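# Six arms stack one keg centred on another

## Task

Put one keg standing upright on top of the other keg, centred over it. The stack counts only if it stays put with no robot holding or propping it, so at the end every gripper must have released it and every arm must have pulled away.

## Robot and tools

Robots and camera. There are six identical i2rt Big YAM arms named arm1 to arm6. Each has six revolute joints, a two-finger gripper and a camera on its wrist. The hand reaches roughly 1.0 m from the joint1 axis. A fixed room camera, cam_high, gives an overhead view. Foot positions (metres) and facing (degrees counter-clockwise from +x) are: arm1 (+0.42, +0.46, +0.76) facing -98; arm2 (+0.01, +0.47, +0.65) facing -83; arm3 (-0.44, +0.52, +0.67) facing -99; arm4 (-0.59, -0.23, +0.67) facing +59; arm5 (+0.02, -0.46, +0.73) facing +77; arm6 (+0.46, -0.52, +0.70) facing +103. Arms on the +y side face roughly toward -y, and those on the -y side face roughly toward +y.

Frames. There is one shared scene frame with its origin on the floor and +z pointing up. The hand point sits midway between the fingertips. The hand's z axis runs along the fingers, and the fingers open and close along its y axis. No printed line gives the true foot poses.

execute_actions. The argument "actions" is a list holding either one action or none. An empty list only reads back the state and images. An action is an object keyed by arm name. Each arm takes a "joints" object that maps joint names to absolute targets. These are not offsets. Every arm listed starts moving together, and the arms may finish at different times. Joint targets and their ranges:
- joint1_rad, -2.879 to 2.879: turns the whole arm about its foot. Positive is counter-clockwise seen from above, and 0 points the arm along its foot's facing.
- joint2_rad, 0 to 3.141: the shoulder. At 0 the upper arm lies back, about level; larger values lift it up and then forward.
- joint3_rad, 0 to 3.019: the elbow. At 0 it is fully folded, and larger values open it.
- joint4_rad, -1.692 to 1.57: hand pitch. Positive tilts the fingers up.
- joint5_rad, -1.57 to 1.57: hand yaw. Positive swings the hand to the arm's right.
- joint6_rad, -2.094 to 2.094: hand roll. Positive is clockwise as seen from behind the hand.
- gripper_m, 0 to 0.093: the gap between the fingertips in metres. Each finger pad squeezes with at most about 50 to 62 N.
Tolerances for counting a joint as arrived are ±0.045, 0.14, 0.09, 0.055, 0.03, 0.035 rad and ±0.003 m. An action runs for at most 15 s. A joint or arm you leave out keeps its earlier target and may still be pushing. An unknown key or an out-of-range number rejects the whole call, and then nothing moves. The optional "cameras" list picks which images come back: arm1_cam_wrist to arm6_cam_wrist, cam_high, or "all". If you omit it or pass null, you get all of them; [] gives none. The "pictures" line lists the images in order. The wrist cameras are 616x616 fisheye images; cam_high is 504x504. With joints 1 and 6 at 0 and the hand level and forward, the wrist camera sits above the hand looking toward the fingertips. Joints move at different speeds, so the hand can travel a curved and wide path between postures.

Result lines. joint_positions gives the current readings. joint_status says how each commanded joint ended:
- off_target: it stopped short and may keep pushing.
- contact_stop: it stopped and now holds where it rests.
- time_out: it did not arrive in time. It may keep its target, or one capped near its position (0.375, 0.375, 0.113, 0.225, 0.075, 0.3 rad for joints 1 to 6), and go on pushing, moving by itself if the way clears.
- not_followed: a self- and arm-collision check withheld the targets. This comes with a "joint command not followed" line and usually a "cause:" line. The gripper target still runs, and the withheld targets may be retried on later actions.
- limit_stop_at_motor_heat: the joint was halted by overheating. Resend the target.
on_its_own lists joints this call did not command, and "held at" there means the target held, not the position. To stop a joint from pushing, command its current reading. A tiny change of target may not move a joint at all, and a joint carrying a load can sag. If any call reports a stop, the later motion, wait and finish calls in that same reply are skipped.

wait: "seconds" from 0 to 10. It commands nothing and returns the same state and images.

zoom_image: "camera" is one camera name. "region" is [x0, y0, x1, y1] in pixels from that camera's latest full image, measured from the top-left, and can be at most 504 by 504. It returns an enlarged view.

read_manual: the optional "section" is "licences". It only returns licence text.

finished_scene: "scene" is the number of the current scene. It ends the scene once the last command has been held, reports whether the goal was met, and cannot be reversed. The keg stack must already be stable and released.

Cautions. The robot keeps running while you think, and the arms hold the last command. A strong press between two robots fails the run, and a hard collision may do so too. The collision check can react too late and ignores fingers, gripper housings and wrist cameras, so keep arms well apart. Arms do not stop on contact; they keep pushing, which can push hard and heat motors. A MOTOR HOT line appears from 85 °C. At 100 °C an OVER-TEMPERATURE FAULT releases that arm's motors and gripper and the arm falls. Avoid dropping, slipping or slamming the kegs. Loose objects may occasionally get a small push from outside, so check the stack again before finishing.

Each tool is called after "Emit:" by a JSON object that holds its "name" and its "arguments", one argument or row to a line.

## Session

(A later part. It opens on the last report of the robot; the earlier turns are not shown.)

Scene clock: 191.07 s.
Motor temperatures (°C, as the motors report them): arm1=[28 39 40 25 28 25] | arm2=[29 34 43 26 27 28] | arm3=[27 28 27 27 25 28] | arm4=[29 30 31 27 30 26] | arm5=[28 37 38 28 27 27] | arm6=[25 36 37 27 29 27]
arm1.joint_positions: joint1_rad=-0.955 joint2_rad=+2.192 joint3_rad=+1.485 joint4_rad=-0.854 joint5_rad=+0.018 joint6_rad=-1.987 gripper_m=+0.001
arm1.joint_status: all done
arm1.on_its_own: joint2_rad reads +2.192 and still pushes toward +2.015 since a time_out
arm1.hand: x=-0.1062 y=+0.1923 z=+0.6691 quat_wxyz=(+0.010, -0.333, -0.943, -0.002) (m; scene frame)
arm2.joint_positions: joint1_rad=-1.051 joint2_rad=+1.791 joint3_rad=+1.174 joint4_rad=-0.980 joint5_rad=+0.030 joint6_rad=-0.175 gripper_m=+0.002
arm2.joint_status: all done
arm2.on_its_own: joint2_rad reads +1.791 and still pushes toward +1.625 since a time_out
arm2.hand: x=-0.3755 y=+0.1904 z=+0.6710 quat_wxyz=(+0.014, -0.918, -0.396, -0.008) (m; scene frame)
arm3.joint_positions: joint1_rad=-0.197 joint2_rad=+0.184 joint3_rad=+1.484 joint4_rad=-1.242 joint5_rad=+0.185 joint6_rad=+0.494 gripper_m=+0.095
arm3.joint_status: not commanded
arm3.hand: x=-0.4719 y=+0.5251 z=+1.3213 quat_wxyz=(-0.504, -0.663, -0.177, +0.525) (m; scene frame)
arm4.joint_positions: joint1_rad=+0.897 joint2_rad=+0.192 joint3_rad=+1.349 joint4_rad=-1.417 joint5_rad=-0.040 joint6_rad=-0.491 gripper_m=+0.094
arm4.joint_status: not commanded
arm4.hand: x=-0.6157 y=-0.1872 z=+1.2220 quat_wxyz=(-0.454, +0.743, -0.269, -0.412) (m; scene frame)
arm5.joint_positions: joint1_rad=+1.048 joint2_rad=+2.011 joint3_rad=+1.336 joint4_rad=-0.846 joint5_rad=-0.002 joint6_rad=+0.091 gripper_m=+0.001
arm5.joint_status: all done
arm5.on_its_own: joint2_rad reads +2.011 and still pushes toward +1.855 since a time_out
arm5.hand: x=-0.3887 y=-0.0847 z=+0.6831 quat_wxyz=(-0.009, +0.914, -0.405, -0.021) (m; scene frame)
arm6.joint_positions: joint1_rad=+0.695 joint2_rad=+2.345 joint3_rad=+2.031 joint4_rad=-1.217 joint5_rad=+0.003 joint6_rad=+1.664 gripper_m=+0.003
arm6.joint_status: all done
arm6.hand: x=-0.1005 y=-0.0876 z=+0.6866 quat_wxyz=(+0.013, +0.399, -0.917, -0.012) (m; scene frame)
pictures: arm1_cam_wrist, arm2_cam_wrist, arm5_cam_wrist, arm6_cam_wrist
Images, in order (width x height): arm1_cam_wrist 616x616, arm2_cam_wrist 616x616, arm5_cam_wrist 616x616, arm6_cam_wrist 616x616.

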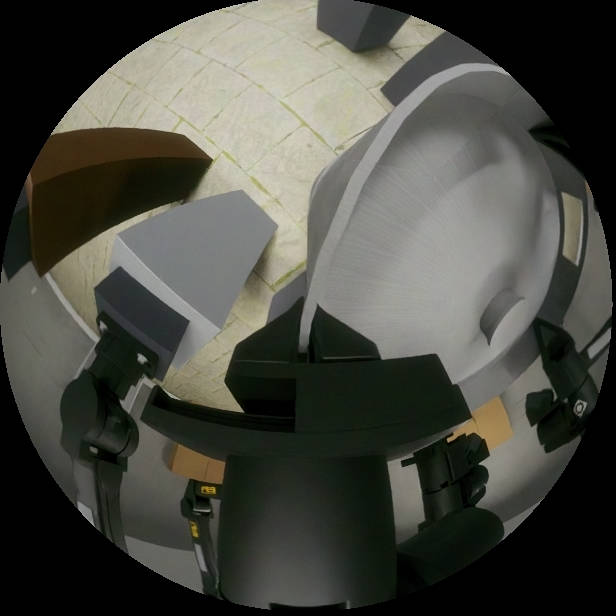

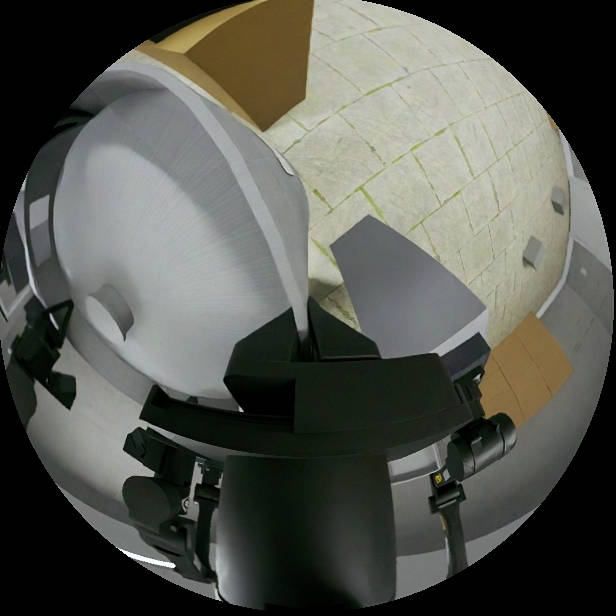

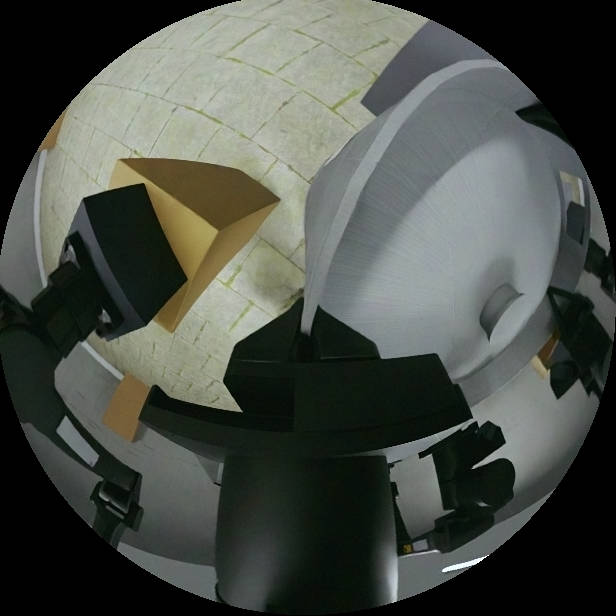

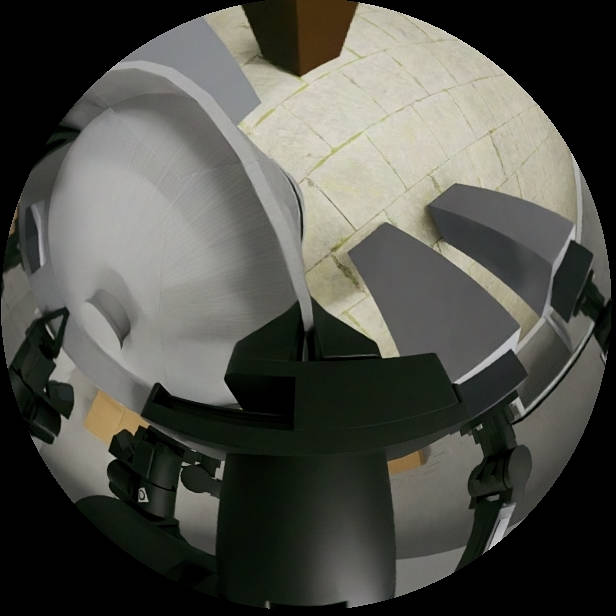

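Emit:
{"name": "execute_actions", "arguments": {
  "actions": [
    {"arm1":{"joints":{"joint2_rad":1.96,"joint4_rad":-0.90}},"arm5":{"joints":{"joint2_rad":1.84,"joint4_rad":-0.89}},"arm6":{"joints":{"joint2_rad":2.19,"joint4_rad":-1.27}}}
  ],
  "cameras": ["arm1_cam_wrist","arm2_cam_wrist","arm5_cam_wrist","arm6_cam_wrist","cam_high"]
}}

Scene clock: 195.67 s.
Motor temperatures (°C, as the motors report them): arm1=[28 39 39 25 28 25] | arm2=[29 34 42 26 27 28] | arm3=[27 28 27 27 25 28] | arm4=[29 30 31 27 30 26] | arm5=[28 37 37 28 27 27] | arm6=[25 36 37 27 29 27]
arm1.joint_positions: joint1_rad=-0.954 joint2_rad=+2.185 joint3_rad=+1.477 joint4_rad=-0.848 joint5_rad=+0.018 joint6_rad=-1.987 gripper_m=+0.001
arm1.joint_status: joint2_rad time_out (moved -0.006 of -0.232); the others done
arm1.on_its_own: joint2_rad reads +2.185 and still pushes toward +1.960 since a time_out
arm1.hand: x=-0.1052 y=+0.1921 z=+0.6707 quat_wxyz=(+0.012, -0.332, -0.943, +0.000) (m; scene frame)
arm2.joint_positions: joint1_rad=-1.048 joint2_rad=+1.785 joint3_rad=+1.172 joint4_rad=-0.980 joint5_rad=+0.030 joint6_rad=-0.175 gripper_m=+0.002
arm2.joint_status: not commanded
arm2.on_its_own: joint2_rad reads +1.785 and still pushes toward +1.625 since a time_out
arm2.hand: x=-0.3741 y=+0.1897 z=+0.6726 quat_wxyz=(+0.014, -0.917, -0.397, -0.006) (m; scene frame)
arm3.joint_positions: joint1_rad=-0.197 joint2_rad=+0.184 joint3_rad=+1.484 joint4_rad=-1.242 joint5_rad=+0.185 joint6_rad=+0.494 gripper_m=+0.095
arm3.joint_status: not commanded
arm3.hand: x=-0.4719 y=+0.5251 z=+1.3213 quat_wxyz=(-0.504, -0.663, -0.177, +0.525) (m; scene frame)
arm4.joint_positions: joint1_rad=+0.897 joint2_rad=+0.192 joint3_rad=+1.349 joint4_rad=-1.417 joint5_rad=-0.040 joint6_rad=-0.491 gripper_m=+0.094
arm4.joint_status: not commanded
arm4.hand: x=-0.6157 y=-0.1872 z=+1.2220 quat_wxyz=(-0.454, +0.743, -0.269, -0.412) (m; scene frame)
arm5.joint_positions: joint1_rad=+1.046 joint2_rad=+2.004 joint3_rad=+1.329 joint4_rad=-0.846 joint5_rad=-0.003 joint6_rad=+0.090 gripper_m=+0.001
arm5.joint_status: joint2_rad time_out (moved -0.007 of -0.171); the others done
arm5.on_its_own: joint2_rad reads +2.004 and still pushes toward +1.840 since a time_out
arm5.hand: x=-0.3868 y=-0.0854 z=+0.6849 quat_wxyz=(-0.009, +0.914, -0.405, -0.022) (m; scene frame)
arm6.joint_positions: joint1_rad=+0.693 joint2_rad=+2.339 joint3_rad=+2.024 joint4_rad=-1.217 joint5_rad=+0.001 joint6_rad=+1.664 gripper_m=+0.003
arm6.joint_status: joint2_rad time_out (moved -0.006 of -0.155); the others done
arm6.on_its_own: joint2_rad reads +2.339 and still pushes toward +2.190 since a time_out
arm6.hand: x=-0.0986 y=-0.0876 z=+0.6883 quat_wxyz=(+0.013, +0.398, -0.917, -0.011) (m; scene frame)
pictures: arm1_cam_wrist, arm2_cam_wrist, arm5_cam_wrist, arm6_cam_wrist, cam_high
Images, in order (width x height): arm1_cam_wrist 616x616, arm2_cam_wrist 616x616, arm5_cam_wrist 616x616, arm6_cam_wrist 616x616, cam_high 504x504.

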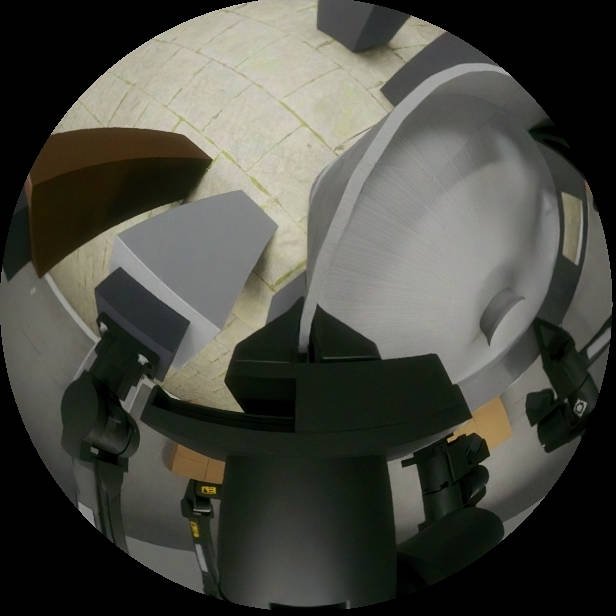

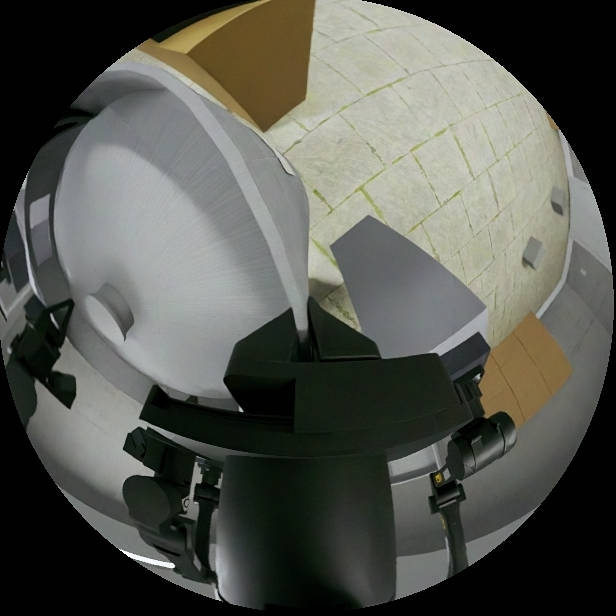

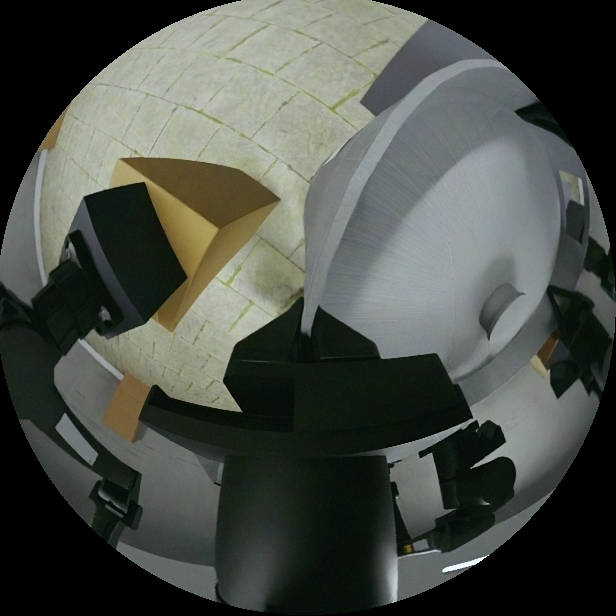

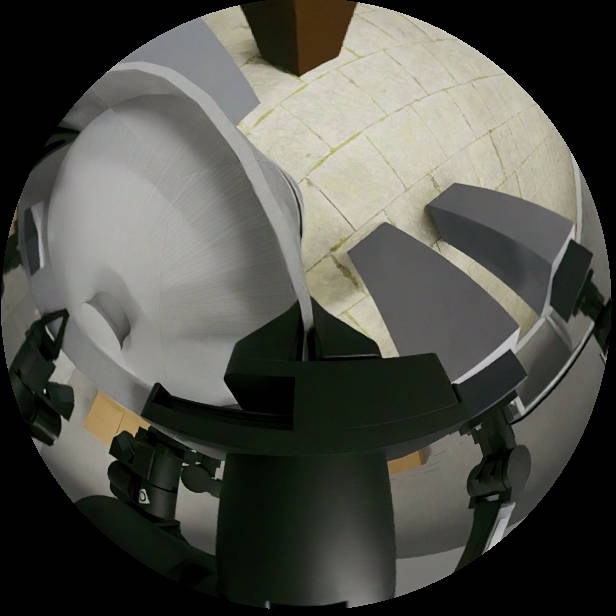

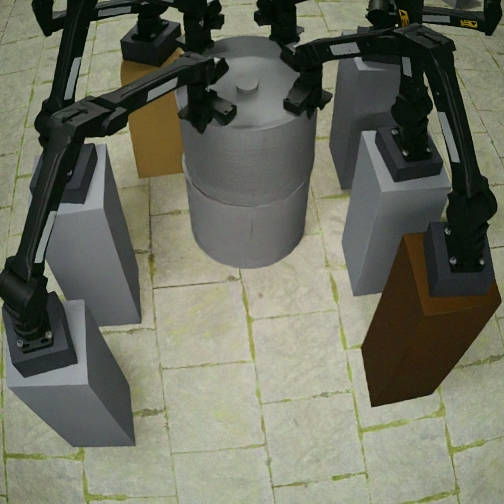

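Emit:
{"name": "execute_actions", "arguments": {
  "actions": [
    {"arm1":{"joints":{"joint2_rad":2.0,"joint3_rad":1.58,"joint4_rad":-0.91}},"arm6":{"joints":{"joint2_rad":2.2,"joint3_rad":2.13,"joint4_rad":-1.29}},"arm2":{"joints":{"joint2_rad":1.65,"joint4_rad":-1.0}}}
  ],
  "cameras": ["arm1_cam_wrist","arm2_cam_wrist","arm5_cam_wrist","arm6_cam_wrist","cam_high"]
}}

Scene clock: 202.77 s.
Motor temperatures (°C, as the motors report them): arm1=[28 41 39 25 28 25] | arm2=[29 35 42 26 28 28] | arm3=[27 28 27 27 25 28] | arm4=[29 30 31 27 30 26] | arm5=[28 38 37 28 27 27] | arm6=[25 37 38 27 29 27]
arm1.joint_positions: joint1_rad=-0.954 joint2_rad=+2.185 joint3_rad=+1.478 joint4_rad=-0.848 joint5_rad=+0.018 joint6_rad=-1.987 gripper_m=+0.001
arm1.joint_status: joint2_rad time_out (moved +0.000 of -0.185); joint3_rad time_out (moved +0.001 of +0.103); joint4_rad time_out (moved +0.000 of -0.062)
arm1.on_its_own: joint2_rad reads +2.185 and still pushes toward +2.000 since a time_out; joint3_rad reads +1.478 and still pushes toward +1.580 since a time_out; joint4_rad reads -0.848 and still pushes toward -0.910 since a time_out
arm1.hand: x=-0.1056 y=+0.1919 z=+0.6709 quat_wxyz=(+0.012, -0.332, -0.943, +0.000) (m; scene frame)
arm2.joint_positions: joint1_rad=-1.048 joint2_rad=+1.785 joint3_rad=+1.172 joint4_rad=-0.980 joint5_rad=+0.031 joint6_rad=-0.175 gripper_m=+0.002
arm2.joint_status: all done
arm2.hand: x=-0.3740 y=+0.1898 z=+0.6726 quat_wxyz=(+0.014, -0.917, -0.397, -0.007) (m; scene frame)
arm3.joint_positions: joint1_rad=-0.197 joint2_rad=+0.184 joint3_rad=+1.484 joint4_rad=-1.242 joint5_rad=+0.185 joint6_rad=+0.494 gripper_m=+0.095
arm3.joint_status: not commanded
arm3.hand: x=-0.4719 y=+0.5251 z=+1.3213 quat_wxyz=(-0.504, -0.663, -0.177, +0.525) (m; scene frame)
arm4.joint_positions: joint1_rad=+0.897 joint2_rad=+0.192 joint3_rad=+1.349 joint4_rad=-1.417 joint5_rad=-0.040 joint6_rad=-0.491 gripper_m=+0.094
arm4.joint_status: not commanded
arm4.hand: x=-0.6157 y=-0.1872 z=+1.2220 quat_wxyz=(-0.454, +0.743, -0.269, -0.412) (m; scene frame)
arm5.joint_positions: joint1_rad=+1.046 joint2_rad=+2.004 joint3_rad=+1.329 joint4_rad=-0.846 joint5_rad=-0.003 joint6_rad=+0.090 gripper_m=+0.001
arm5.joint_status: not commanded
arm5.on_its_own: joint2_rad reads +2.004 and still pushes toward +1.840 since a time_out
arm5.hand: x=-0.3868 y=-0.0854 z=+0.6849 quat_wxyz=(-0.009, +0.914, -0.405, -0.022) (m; scene frame)
arm6.joint_positions: joint1_rad=+0.693 joint2_rad=+2.339 joint3_rad=+2.024 joint4_rad=-1.218 joint5_rad=+0.001 joint6_rad=+1.664 gripper_m=+0.003
arm6.joint_status: joint3_rad time_out (moved +0.000 of +0.106); joint4_rad time_out (moved +0.000 of -0.073); the others done
arm6.on_its_own: joint3_rad reads +2.024 and still pushes toward +2.130 since a time_out; joint4_rad reads -1.218 and still pushes toward -1.290 since a time_out
arm6.hand: x=-0.0986 y=-0.0877 z=+0.6883 quat_wxyz=(+0.013, +0.398, -0.917, -0.011) (m; scene frame)
pictures: arm1_cam_wrist, arm2_cam_wrist, arm5_cam_wrist, arm6_cam_wrist, cam_high
Images, in order (width x height): arm1_cam_wrist 616x616, arm2_cam_wrist 616x616, arm5_cam_wrist 616x616, arm6_cam_wrist 616x616, cam_high 504x504.

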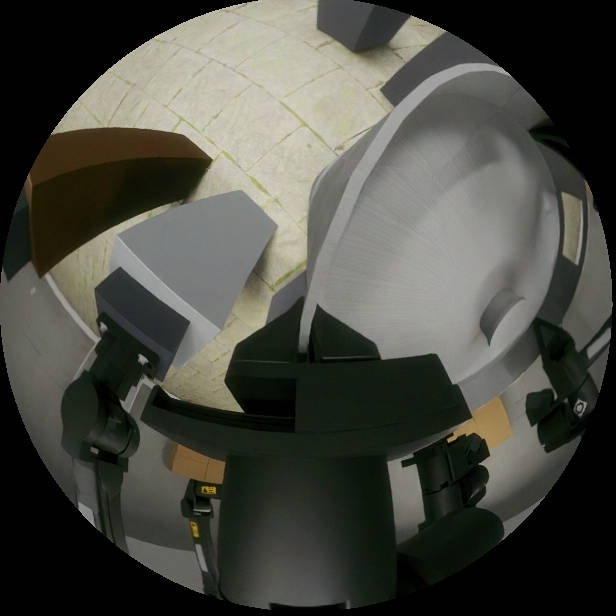

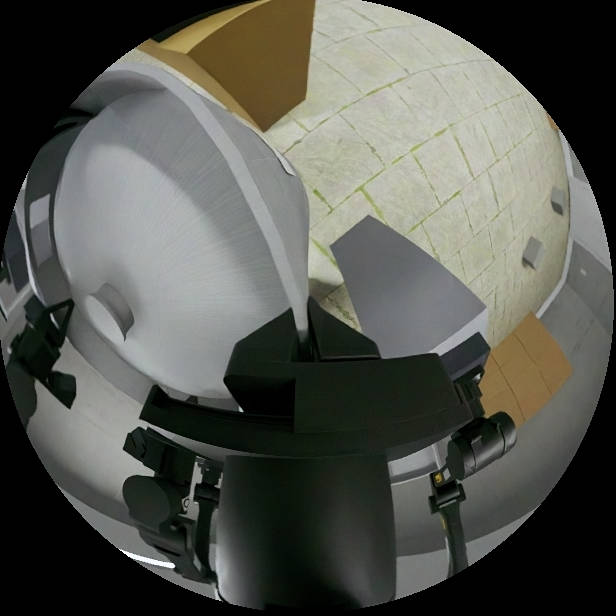

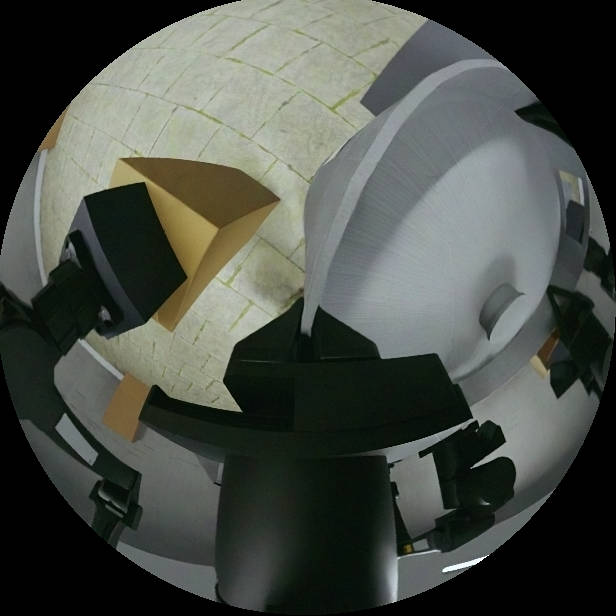

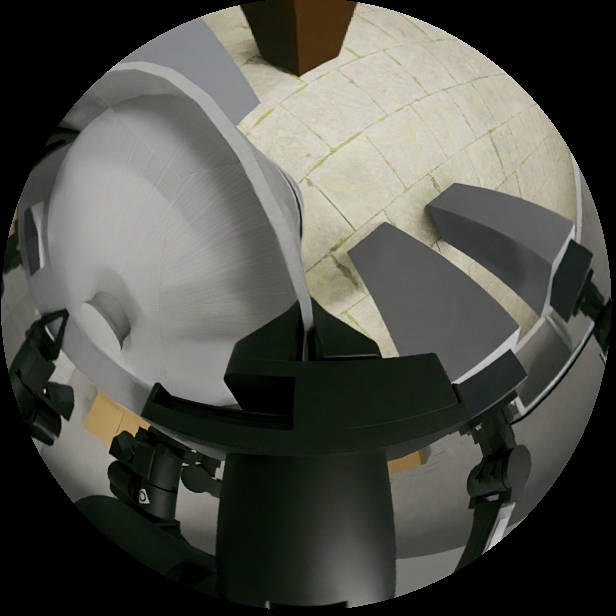

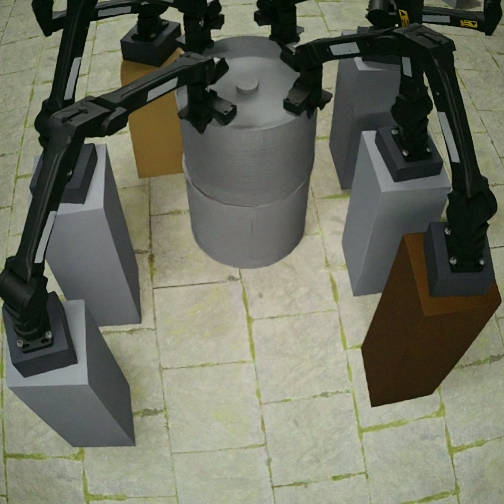

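Emit:
{"name": "execute_actions", "arguments": {
  "actions": [
    {"arm1":{"joints":{"joint2_rad":1.92,"joint4_rad":-0.95}},"arm6":{"joints":{"joint2_rad":2.13,"joint4_rad":-1.33}},"arm2":{"joints":{"joint2_rad":1.60,"joint4_rad":-1.04}},"arm5":{"joints":{"joint2_rad":1.79,"joint4_rad":-0.94}}}
  ],
  "cameras": ["arm1_cam_wrist","arm2_cam_wrist","arm5_cam_wrist","arm6_cam_wrist"]
}}

Scene clock: 207.13 s.
Motor temperatures (°C, as the motors report them): arm1=[28 41 41 25 28 25] | arm2=[29 35 41 26 28 28] | arm3=[27 28 27 27 25 28] | arm4=[29 30 31 27 30 26] | arm5=[28 38 37 28 27 27] | arm6=[25 38 39 27 29 27]
arm1.joint_positions: joint1_rad=-0.937 joint2_rad=+2.130 joint3_rad=+1.478 joint4_rad=-0.936 joint5_rad=-0.004 joint6_rad=-1.977 gripper_m=+0.001
arm1.joint_status: joint2_rad time_out (moved -0.056 of -0.265); the others done
arm1.on_its_own: joint2_rad reads +2.130 and still pushes toward +1.920 since a time_out; joint3_rad reads +1.478 and still pushes toward +1.580 since a time_out
arm1.hand: x=-0.0902 y=+0.1846 z=+0.7023 quat_wxyz=(-0.007, -0.329, -0.944, -0.004) (m; scene frame)
arm2.joint_positions: joint1_rad=-1.028 joint2_rad=+1.758 joint3_rad=+1.172 joint4_rad=-1.023 joint5_rad=-0.007 joint6_rad=-0.162 gripper_m=+0.002
arm2.joint_status: joint2_rad time_out (moved -0.027 of -0.185); the others done
arm2.on_its_own: joint2_rad reads +1.758 and still pushes toward +1.600 since a time_out
arm2.hand: x=-0.3583 y=+0.1818 z=+0.6853 quat_wxyz=(-0.002, -0.916, -0.401, -0.018) (m; scene frame)
arm3.joint_positions: joint1_rad=-0.197 joint2_rad=+0.184 joint3_rad=+1.484 joint4_rad=-1.242 joint5_rad=+0.185 joint6_rad=+0.494 gripper_m=+0.095
arm3.joint_status: not commanded
arm3.hand: x=-0.4719 y=+0.5251 z=+1.3213 quat_wxyz=(-0.504, -0.663, -0.177, +0.525) (m; scene frame)
arm4.joint_positions: joint1_rad=+0.897 joint2_rad=+0.192 joint3_rad=+1.349 joint4_rad=-1.417 joint5_rad=-0.040 joint6_rad=-0.491 gripper_m=+0.094
arm4.joint_status: not commanded
arm4.hand: x=-0.6157 y=-0.1872 z=+1.2220 quat_wxyz=(-0.454, +0.743, -0.269, -0.412) (m; scene frame)
arm5.joint_positions: joint1_rad=+1.039 joint2_rad=+1.955 joint3_rad=+1.310 joint4_rad=-0.918 joint5_rad=+0.010 joint6_rad=+0.081 gripper_m=+0.001
arm5.joint_status: joint2_rad time_out (moved -0.049 of -0.214); the others done
arm5.on_its_own: joint2_rad reads +1.955 and still pushes toward +1.790 since a time_out
arm5.hand: x=-0.3689 y=-0.0941 z=+0.7043 quat_wxyz=(-0.009, +0.915, -0.404, +0.000) (m; scene frame)
arm6.joint_positions: joint1_rad=+0.690 joint2_rad=+2.278 joint3_rad=+2.024 joint4_rad=-1.324 joint5_rad=+0.014 joint6_rad=+1.661 gripper_m=+0.002
arm6.joint_status: joint2_rad time_out (moved -0.061 of -0.209); the others done
arm6.on_its_own: joint2_rad reads +2.278 and still pushes toward +2.130 since a time_out; joint3_rad reads +2.024 and still pushes toward +2.130 since a time_out
arm6.hand: x=-0.0807 y=-0.0951 z=+0.7290 quat_wxyz=(-0.003, +0.398, -0.917, +0.006) (m; scene frame)
pictures: arm1_cam_wrist, arm2_cam_wrist, arm5_cam_wrist, arm6_cam_wrist
Images, in order (width x height): arm1_cam_wrist 616x616, arm2_cam_wrist 616x616, arm5_cam_wrist 616x616, arm6_cam_wrist 616x616.

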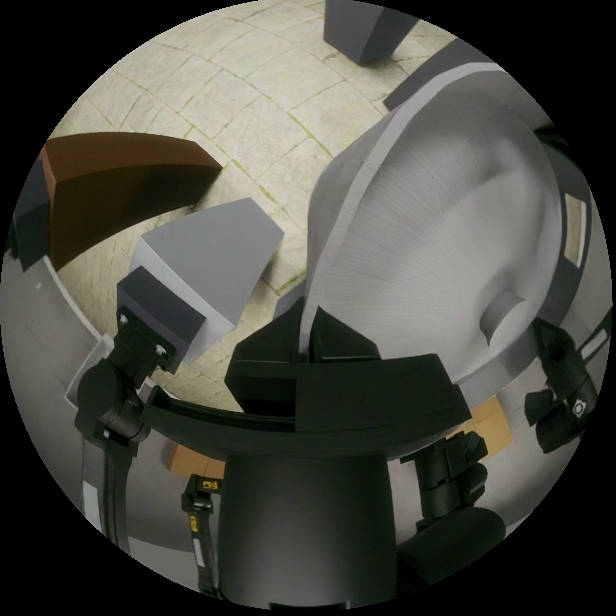

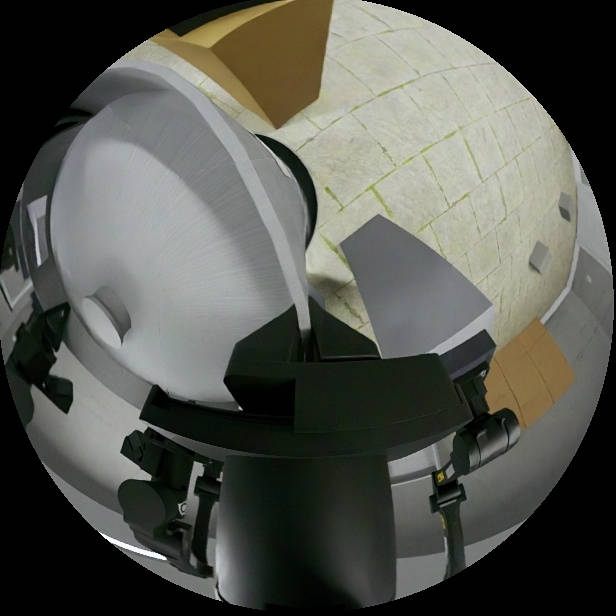

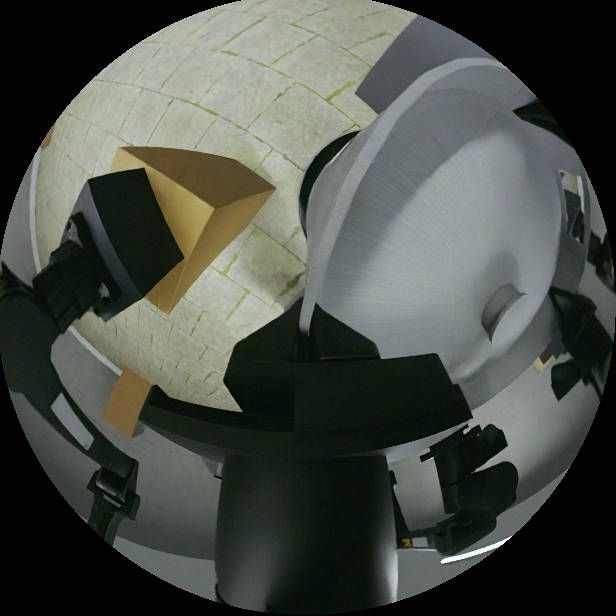

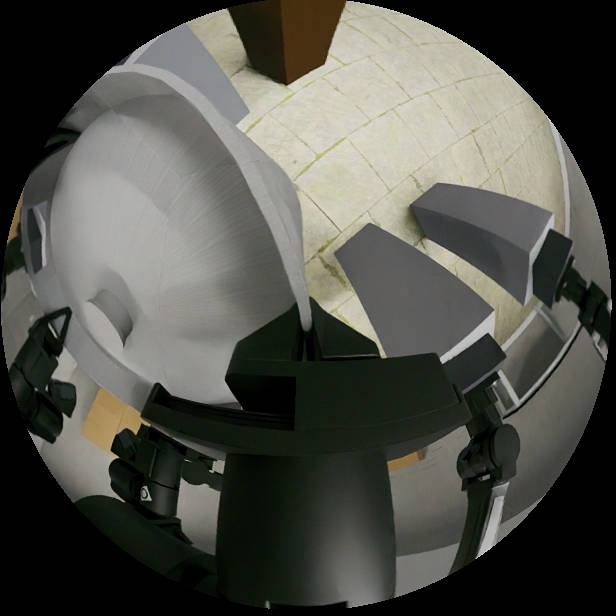

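Emit:
{"name": "execute_actions", "arguments": {
  "actions": [
    {"arm1":{"joints":{"joint1_rad":-0.955,"joint2_rad":2.06,"joint3_rad":1.59,"joint4_rad":-0.91}},"arm2":{"joints":{"joint1_rad":-1.07,"joint2_rad":1.665,"joint3_rad":1.30,"joint4_rad":-1.01}},"arm5":{"joints":{"joint1_rad":1.06,"joint2_rad":1.89,"joint3_rad":1.46,"joint4_rad":-0.94}},"arm6":{"joints":{"joint1_rad":0.695,"joint2_rad":2.26,"joint3_rad":2.165,"joint4_rad":-1.30}}}
  ],
  "cameras": ["arm1_cam_wrist","arm2_cam_wrist","arm5_cam_wrist","arm6_cam_wrist"]
}}

Scene clock: 216.30 s.
Motor temperatures (°C, as the motors report them): arm1=[28 42 44 25 28 25] | arm2=[29 35 42 26 27 28] | arm3=[27 28 27 27 25 28] | arm4=[29 30 31 27 30 26] | arm5=[28 38 38 28 27 27] | arm6=[25 38 40 27 30 27]
arm1.joint_positions: joint1_rad=-0.954 joint2_rad=+2.171 joint3_rad=+1.480 joint4_rad=-0.889 joint5_rad=+0.006 joint6_rad=-1.984 gripper_m=+0.001
arm1.joint_status: joint3_rad time_out (moved +0.002 of +0.112); the others done
arm1.on_its_own: joint3_rad reads +1.480 and still pushes toward +1.590 since a time_out
arm1.hand: x=-0.0992 y=+0.1927 z=+0.6796 quat_wxyz=(+0.000, -0.333, -0.943, -0.005) (m; scene frame)
arm2.joint_positions: joint1_rad=-1.052 joint2_rad=+1.790 joint3_rad=+1.172 joint4_rad=-0.999 joint5_rad=+0.004 joint6_rad=-0.172 gripper_m=+0.002
arm2.joint_status: joint3_rad time_out (moved +0.000 of +0.128); the others done
arm2.on_its_own: joint3_rad reads +1.172 and still pushes toward +1.284 since a time_out
arm2.hand: x=-0.3681 y=+0.1906 z=+0.6705 quat_wxyz=(+0.004, -0.919, -0.395, -0.021) (m; scene frame)
arm3.joint_positions: joint1_rad=-0.197 joint2_rad=+0.184 joint3_rad=+1.484 joint4_rad=-1.242 joint5_rad=+0.185 joint6_rad=+0.494 gripper_m=+0.095
arm3.joint_status: not commanded
arm3.hand: x=-0.4719 y=+0.5251 z=+1.3213 quat_wxyz=(-0.504, -0.663, -0.177, +0.525) (m; scene frame)
arm4.joint_positions: joint1_rad=+0.897 joint2_rad=+0.192 joint3_rad=+1.349 joint4_rad=-1.417 joint5_rad=-0.040 joint6_rad=-0.491 gripper_m=+0.094
arm4.joint_status: not commanded
arm4.hand: x=-0.6157 y=-0.1872 z=+1.2220 quat_wxyz=(-0.454, +0.743, -0.269, -0.412) (m; scene frame)
arm5.joint_positions: joint1_rad=+1.041 joint2_rad=+2.013 joint3_rad=+1.347 joint4_rad=-0.894 joint5_rad=+0.007 joint6_rad=+0.082 gripper_m=+0.001
arm5.joint_status: joint3_rad time_out (moved +0.037 of +0.150); the others done
arm5.on_its_own: joint3_rad reads +1.347 and still pushes toward +1.460 since a time_out
arm5.hand: x=-0.3801 y=-0.0850 z=+0.6855 quat_wxyz=(-0.008, +0.915, -0.404, -0.002) (m; scene frame)
arm6.joint_positions: joint1_rad=+0.690 joint2_rad=+2.333 joint3_rad=+2.046 joint4_rad=-1.277 joint5_rad=+0.013 joint6_rad=+1.661 gripper_m=+0.002
arm6.joint_status: joint3_rad time_out (moved +0.022 of +0.141); the others done
arm6.on_its_own: joint3_rad reads +2.046 and still pushes toward +2.159 since a time_out
arm6.hand: x=-0.0911 y=-0.0877 z=+0.7001 quat_wxyz=(+0.000, +0.398, -0.917, +0.000) (m; scene frame)
pictures: arm1_cam_wrist, arm2_cam_wrist, arm5_cam_wrist, arm6_cam_wrist
Images, in order (width x height): arm1_cam_wrist 616x616, arm2_cam_wrist 616x616, arm5_cam_wrist 616x616, arm6_cam_wrist 616x616.

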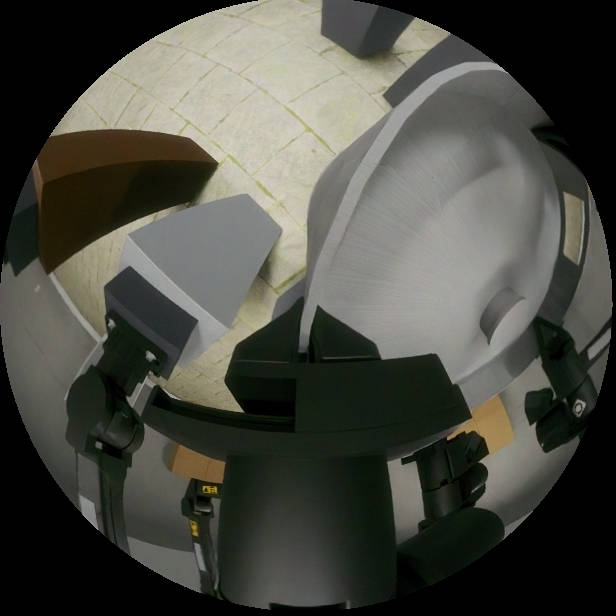

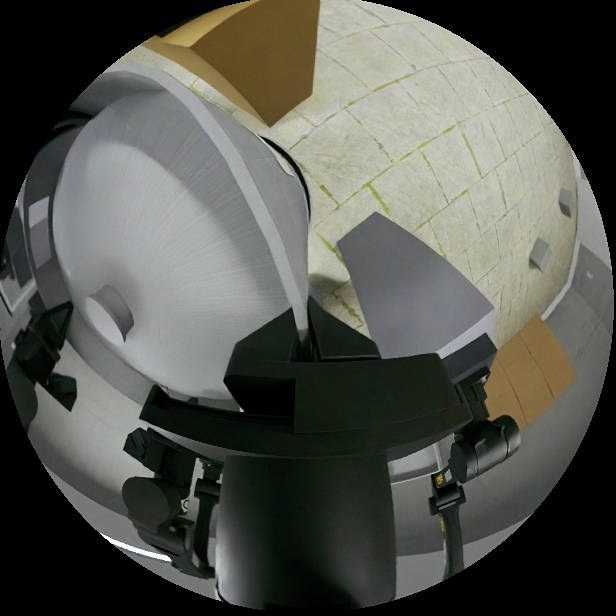

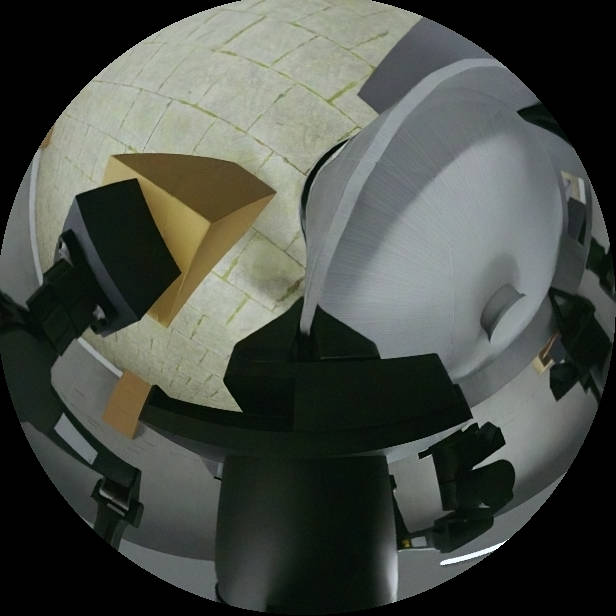

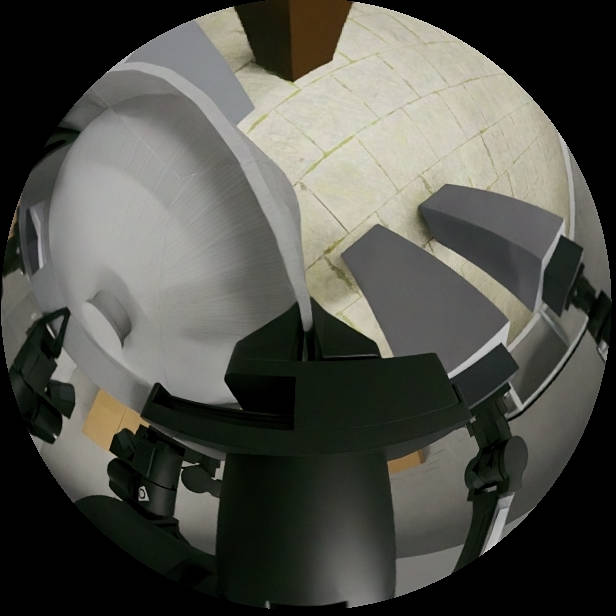

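Emit:
{"name": "execute_actions", "arguments": {
  "actions": [
    {"arm1":{"joints":{"joint2_rad":2.08,"joint4_rad":-0.875}},"arm2":{"joints":{"joint4_rad":-0.97}},"arm5":{"joints":{"joint4_rad":-0.89}},"arm6":{"joints":{"joint2_rad":2.28,"joint4_rad":-1.255}}}
  ],
  "cameras": ["arm1_cam_wrist","arm2_cam_wrist","arm5_cam_wrist","arm6_cam_wrist"]
}}

Scene clock: 220.73 s.
Motor temperatures (°C, as the motors report them): arm1=[28 41 45 25 28 25] | arm2=[29 35 44 26 27 28] | arm3=[27 28 27 27 25 28] | arm4=[29 30 31 27 30 26] | arm5=[28 38 39 28 27 27] | arm6=[25 38 41 27 30 27]
arm1.joint_positions: joint1_rad=-0.958 joint2_rad=+2.186 joint3_rad=+1.483 joint4_rad=-0.857 joint5_rad=+0.012 joint6_rad=-1.987 gripper_m=+0.001
arm1.joint_status: all done
arm1.on_its_own: joint3_rad reads +1.483 and still pushes toward +1.590 since a time_out
arm1.hand: x=-0.1062 y=+0.1928 z=+0.6718 quat_wxyz=(+0.009, -0.334, -0.943, +0.000) (m; scene frame)
arm2.joint_positions: joint1_rad=-1.057 joint2_rad=+1.792 joint3_rad=+1.172 joint4_rad=-0.974 joint5_rad=+0.015 joint6_rad=-0.177 gripper_m=+0.002
arm2.joint_status: all done
arm2.on_its_own: joint3_rad reads +1.172 and still pushes toward +1.284 since a time_out
arm2.hand: x=-0.3755 y=+0.1904 z=+0.6697 quat_wxyz=(+0.007, -0.919, -0.394, -0.008) (m; scene frame)
arm3.joint_positions: joint1_rad=-0.197 joint2_rad=+0.184 joint3_rad=+1.484 joint4_rad=-1.242 joint5_rad=+0.185 joint6_rad=+0.494 gripper_m=+0.095
arm3.joint_status: not commanded
arm3.hand: x=-0.4719 y=+0.5251 z=+1.3213 quat_wxyz=(-0.504, -0.663, -0.177, +0.525) (m; scene frame)
arm4.joint_positions: joint1_rad=+0.897 joint2_rad=+0.192 joint3_rad=+1.349 joint4_rad=-1.417 joint5_rad=-0.040 joint6_rad=-0.491 gripper_m=+0.094
arm4.joint_status: not commanded
arm4.hand: x=-0.6157 y=-0.1872 z=+1.2220 quat_wxyz=(-0.454, +0.743, -0.269, -0.412) (m; scene frame)
arm5.joint_positions: joint1_rad=+1.046 joint2_rad=+2.014 joint3_rad=+1.347 joint4_rad=-0.868 joint5_rad=-0.001 joint6_rad=+0.085 gripper_m=+0.001
arm5.joint_status: all done
arm5.on_its_own: joint3_rad reads +1.347 and still pushes toward +1.460 since a time_out
arm5.hand: x=-0.3876 y=-0.0840 z=+0.6852 quat_wxyz=(-0.008, +0.915, -0.403, -0.015) (m; scene frame)
arm6.joint_positions: joint1_rad=+0.692 joint2_rad=+2.345 joint3_rad=+2.046 joint4_rad=-1.245 joint5_rad=+0.002 joint6_rad=+1.661 gripper_m=+0.002
arm6.joint_status: all done
arm6.on_its_own: joint3_rad reads +2.046 and still pushes toward +2.159 since a time_out
arm6.hand: x=-0.0985 y=-0.0866 z=+0.6922 quat_wxyz=(+0.010, +0.399, -0.917, -0.007) (m; scene frame)
pictures: arm1_cam_wrist, arm2_cam_wrist, arm5_cam_wrist, arm6_cam_wrist
Images, in order (width x height): arm1_cam_wrist 616x616, arm2_cam_wrist 616x616, arm5_cam_wrist 616x616, arm6_cam_wrist 616x616.

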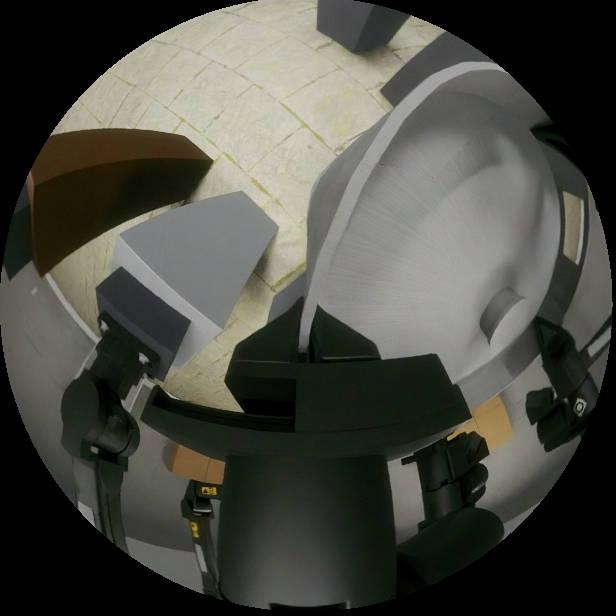

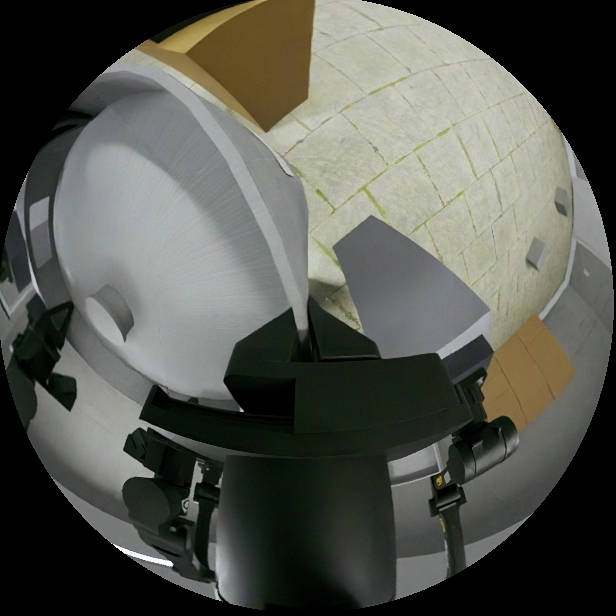

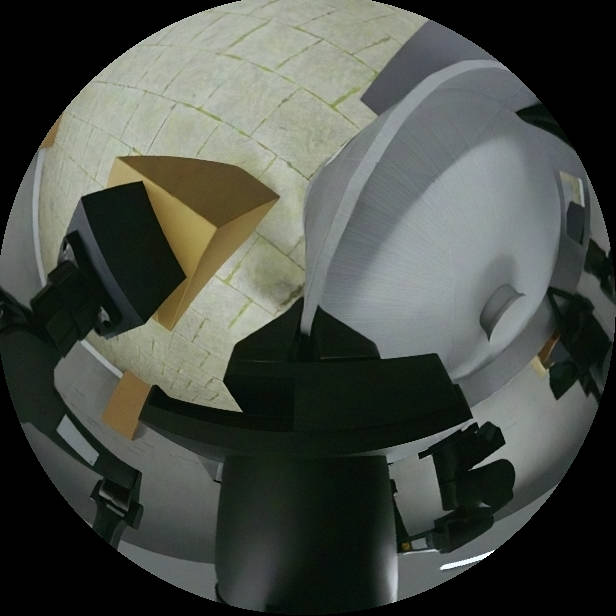

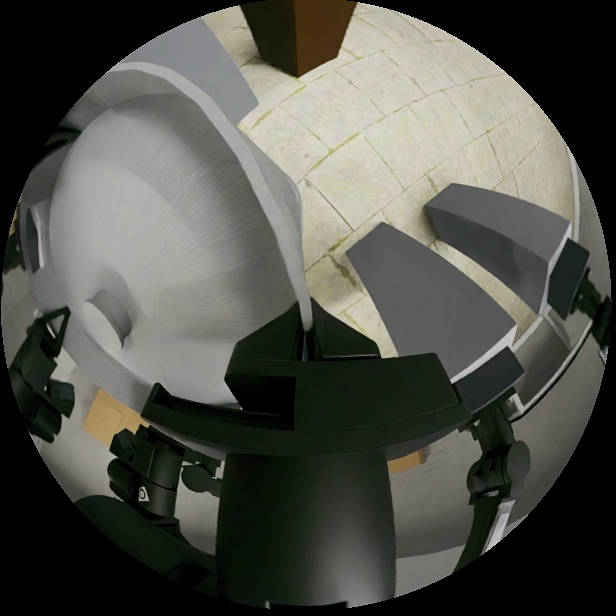

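Emit:
{"name": "execute_actions", "arguments": {
  "actions": [
    {"arm1":{"joints":{"joint2_rad":2.12,"joint4_rad":-0.855}},"arm2":{"joints":{"joint2_rad":1.715,"joint4_rad":-0.95}},"arm5":{"joints":{"joint2_rad":1.94,"joint4_rad":-0.87}},"arm6":{"joints":{"joint2_rad":2.315,"joint4_rad":-1.237}}}
  ],
  "cameras": ["arm1_cam_wrist","arm2_cam_wrist","arm5_cam_wrist","arm6_cam_wrist","cam_high"]
}}

Scene clock: 225.57 s.
Motor temperatures (°C, as the motors report them): arm1=[28 41 46 25 28 25] | arm2=[29 35 46 26 27 28] | arm3=[27 28 27 27 25 28] | arm4=[29 30 31 27 30 26] | arm5=[28 38 41 28 27 27] | arm6=[25 37 42 27 30 27]
arm1.joint_positions: joint1_rad=-0.965 joint2_rad=+2.202 joint3_rad=+1.491 joint4_rad=-0.850 joint5_rad=+0.009 joint6_rad=-1.994 gripper_m=+0.001
arm1.joint_status: all done
arm1.on_its_own: joint3_rad reads +1.491 and still pushes toward +1.590 since a time_out
arm1.hand: x=-0.1095 y=+0.1952 z=+0.6652 quat_wxyz=(+0.007, -0.334, -0.943, +0.001) (m; scene frame)
arm2.joint_positions: joint1_rad=-1.065 joint2_rad=+1.813 joint3_rad=+1.172 joint4_rad=-0.957 joint5_rad=+0.009 joint6_rad=-0.184 gripper_m=+0.002
arm2.joint_status: all done
arm2.on_its_own: joint3_rad reads +1.172 and still pushes toward +1.284 since a time_out
arm2.hand: x=-0.3785 y=+0.1919 z=+0.6597 quat_wxyz=(+0.004, -0.919, -0.394, -0.011) (m; scene frame)
arm3.joint_positions: joint1_rad=-0.197 joint2_rad=+0.184 joint3_rad=+1.484 joint4_rad=-1.242 joint5_rad=+0.185 joint6_rad=+0.494 gripper_m=+0.095
arm3.joint_status: not commanded
arm3.hand: x=-0.4719 y=+0.5251 z=+1.3213 quat_wxyz=(-0.504, -0.663, -0.177, +0.525) (m; scene frame)
arm4.joint_positions: joint1_rad=+0.897 joint2_rad=+0.192 joint3_rad=+1.349 joint4_rad=-1.417 joint5_rad=-0.040 joint6_rad=-0.491 gripper_m=+0.094
arm4.joint_status: not commanded
arm4.hand: x=-0.6157 y=-0.1872 z=+1.2220 quat_wxyz=(-0.454, +0.743, -0.269, -0.412) (m; scene frame)
arm5.joint_positions: joint1_rad=+1.048 joint2_rad=+2.031 joint3_rad=+1.353 joint4_rad=-0.857 joint5_rad=-0.001 joint6_rad=+0.085 gripper_m=+0.001
arm5.joint_status: all done
arm5.on_its_own: joint3_rad reads +1.353 and still pushes toward +1.460 since a time_out
arm5.hand: x=-0.3900 y=-0.0830 z=+0.6777 quat_wxyz=(-0.008, +0.915, -0.402, -0.015) (m; scene frame)
arm6.joint_positions: joint1_rad=+0.692 joint2_rad=+2.355 joint3_rad=+2.056 joint4_rad=-1.238 joint5_rad=+0.002 joint6_rad=+1.666 gripper_m=+0.002
arm6.joint_status: all done
arm6.on_its_own: joint3_rad reads +2.056 and still pushes toward +2.159 since a time_out
arm6.hand: x=-0.1014 y=-0.0846 z=+0.6891 quat_wxyz=(+0.012, +0.397, -0.918, -0.009) (m; scene frame)
pictures: arm1_cam_wrist, arm2_cam_wrist, arm5_cam_wrist, arm6_cam_wrist, cam_high
Images, in order (width x height): arm1_cam_wrist 616x616, arm2_cam_wrist 616x616, arm5_cam_wrist 616x616, arm6_cam_wrist 616x616, cam_high 504x504.

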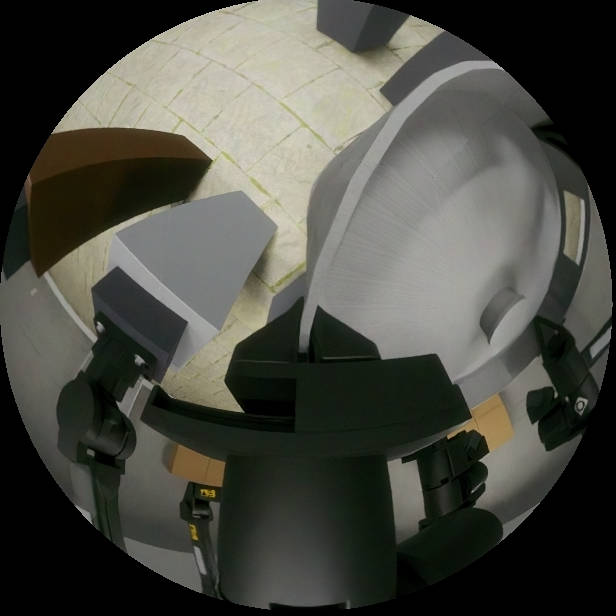

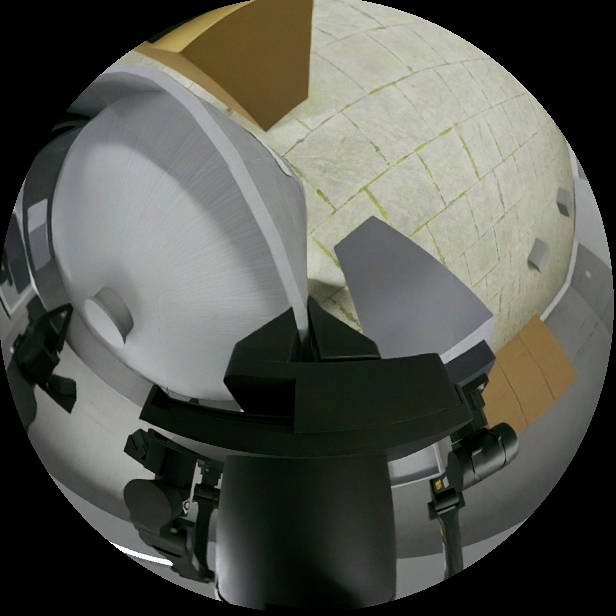

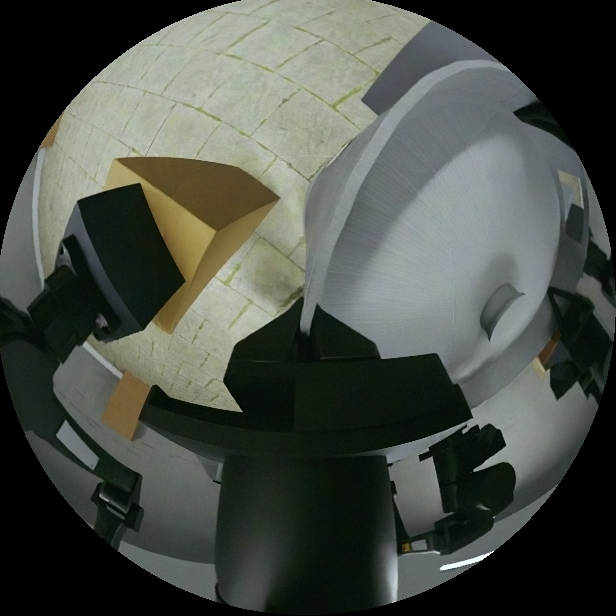

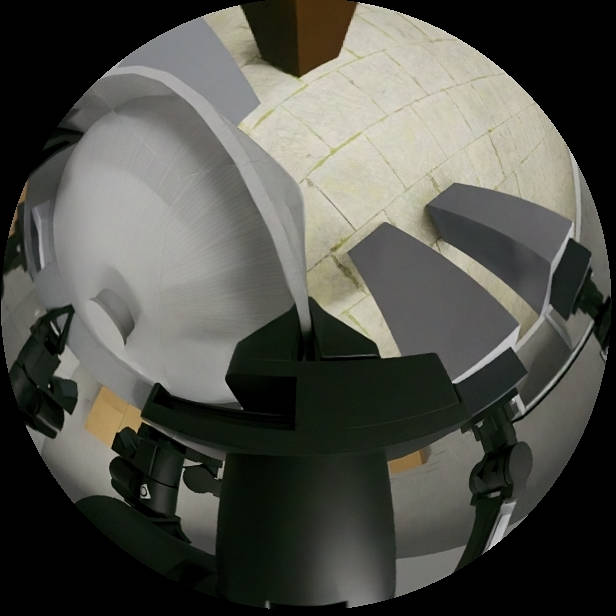

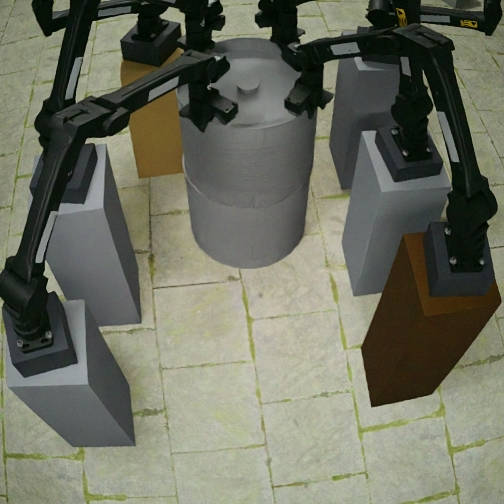

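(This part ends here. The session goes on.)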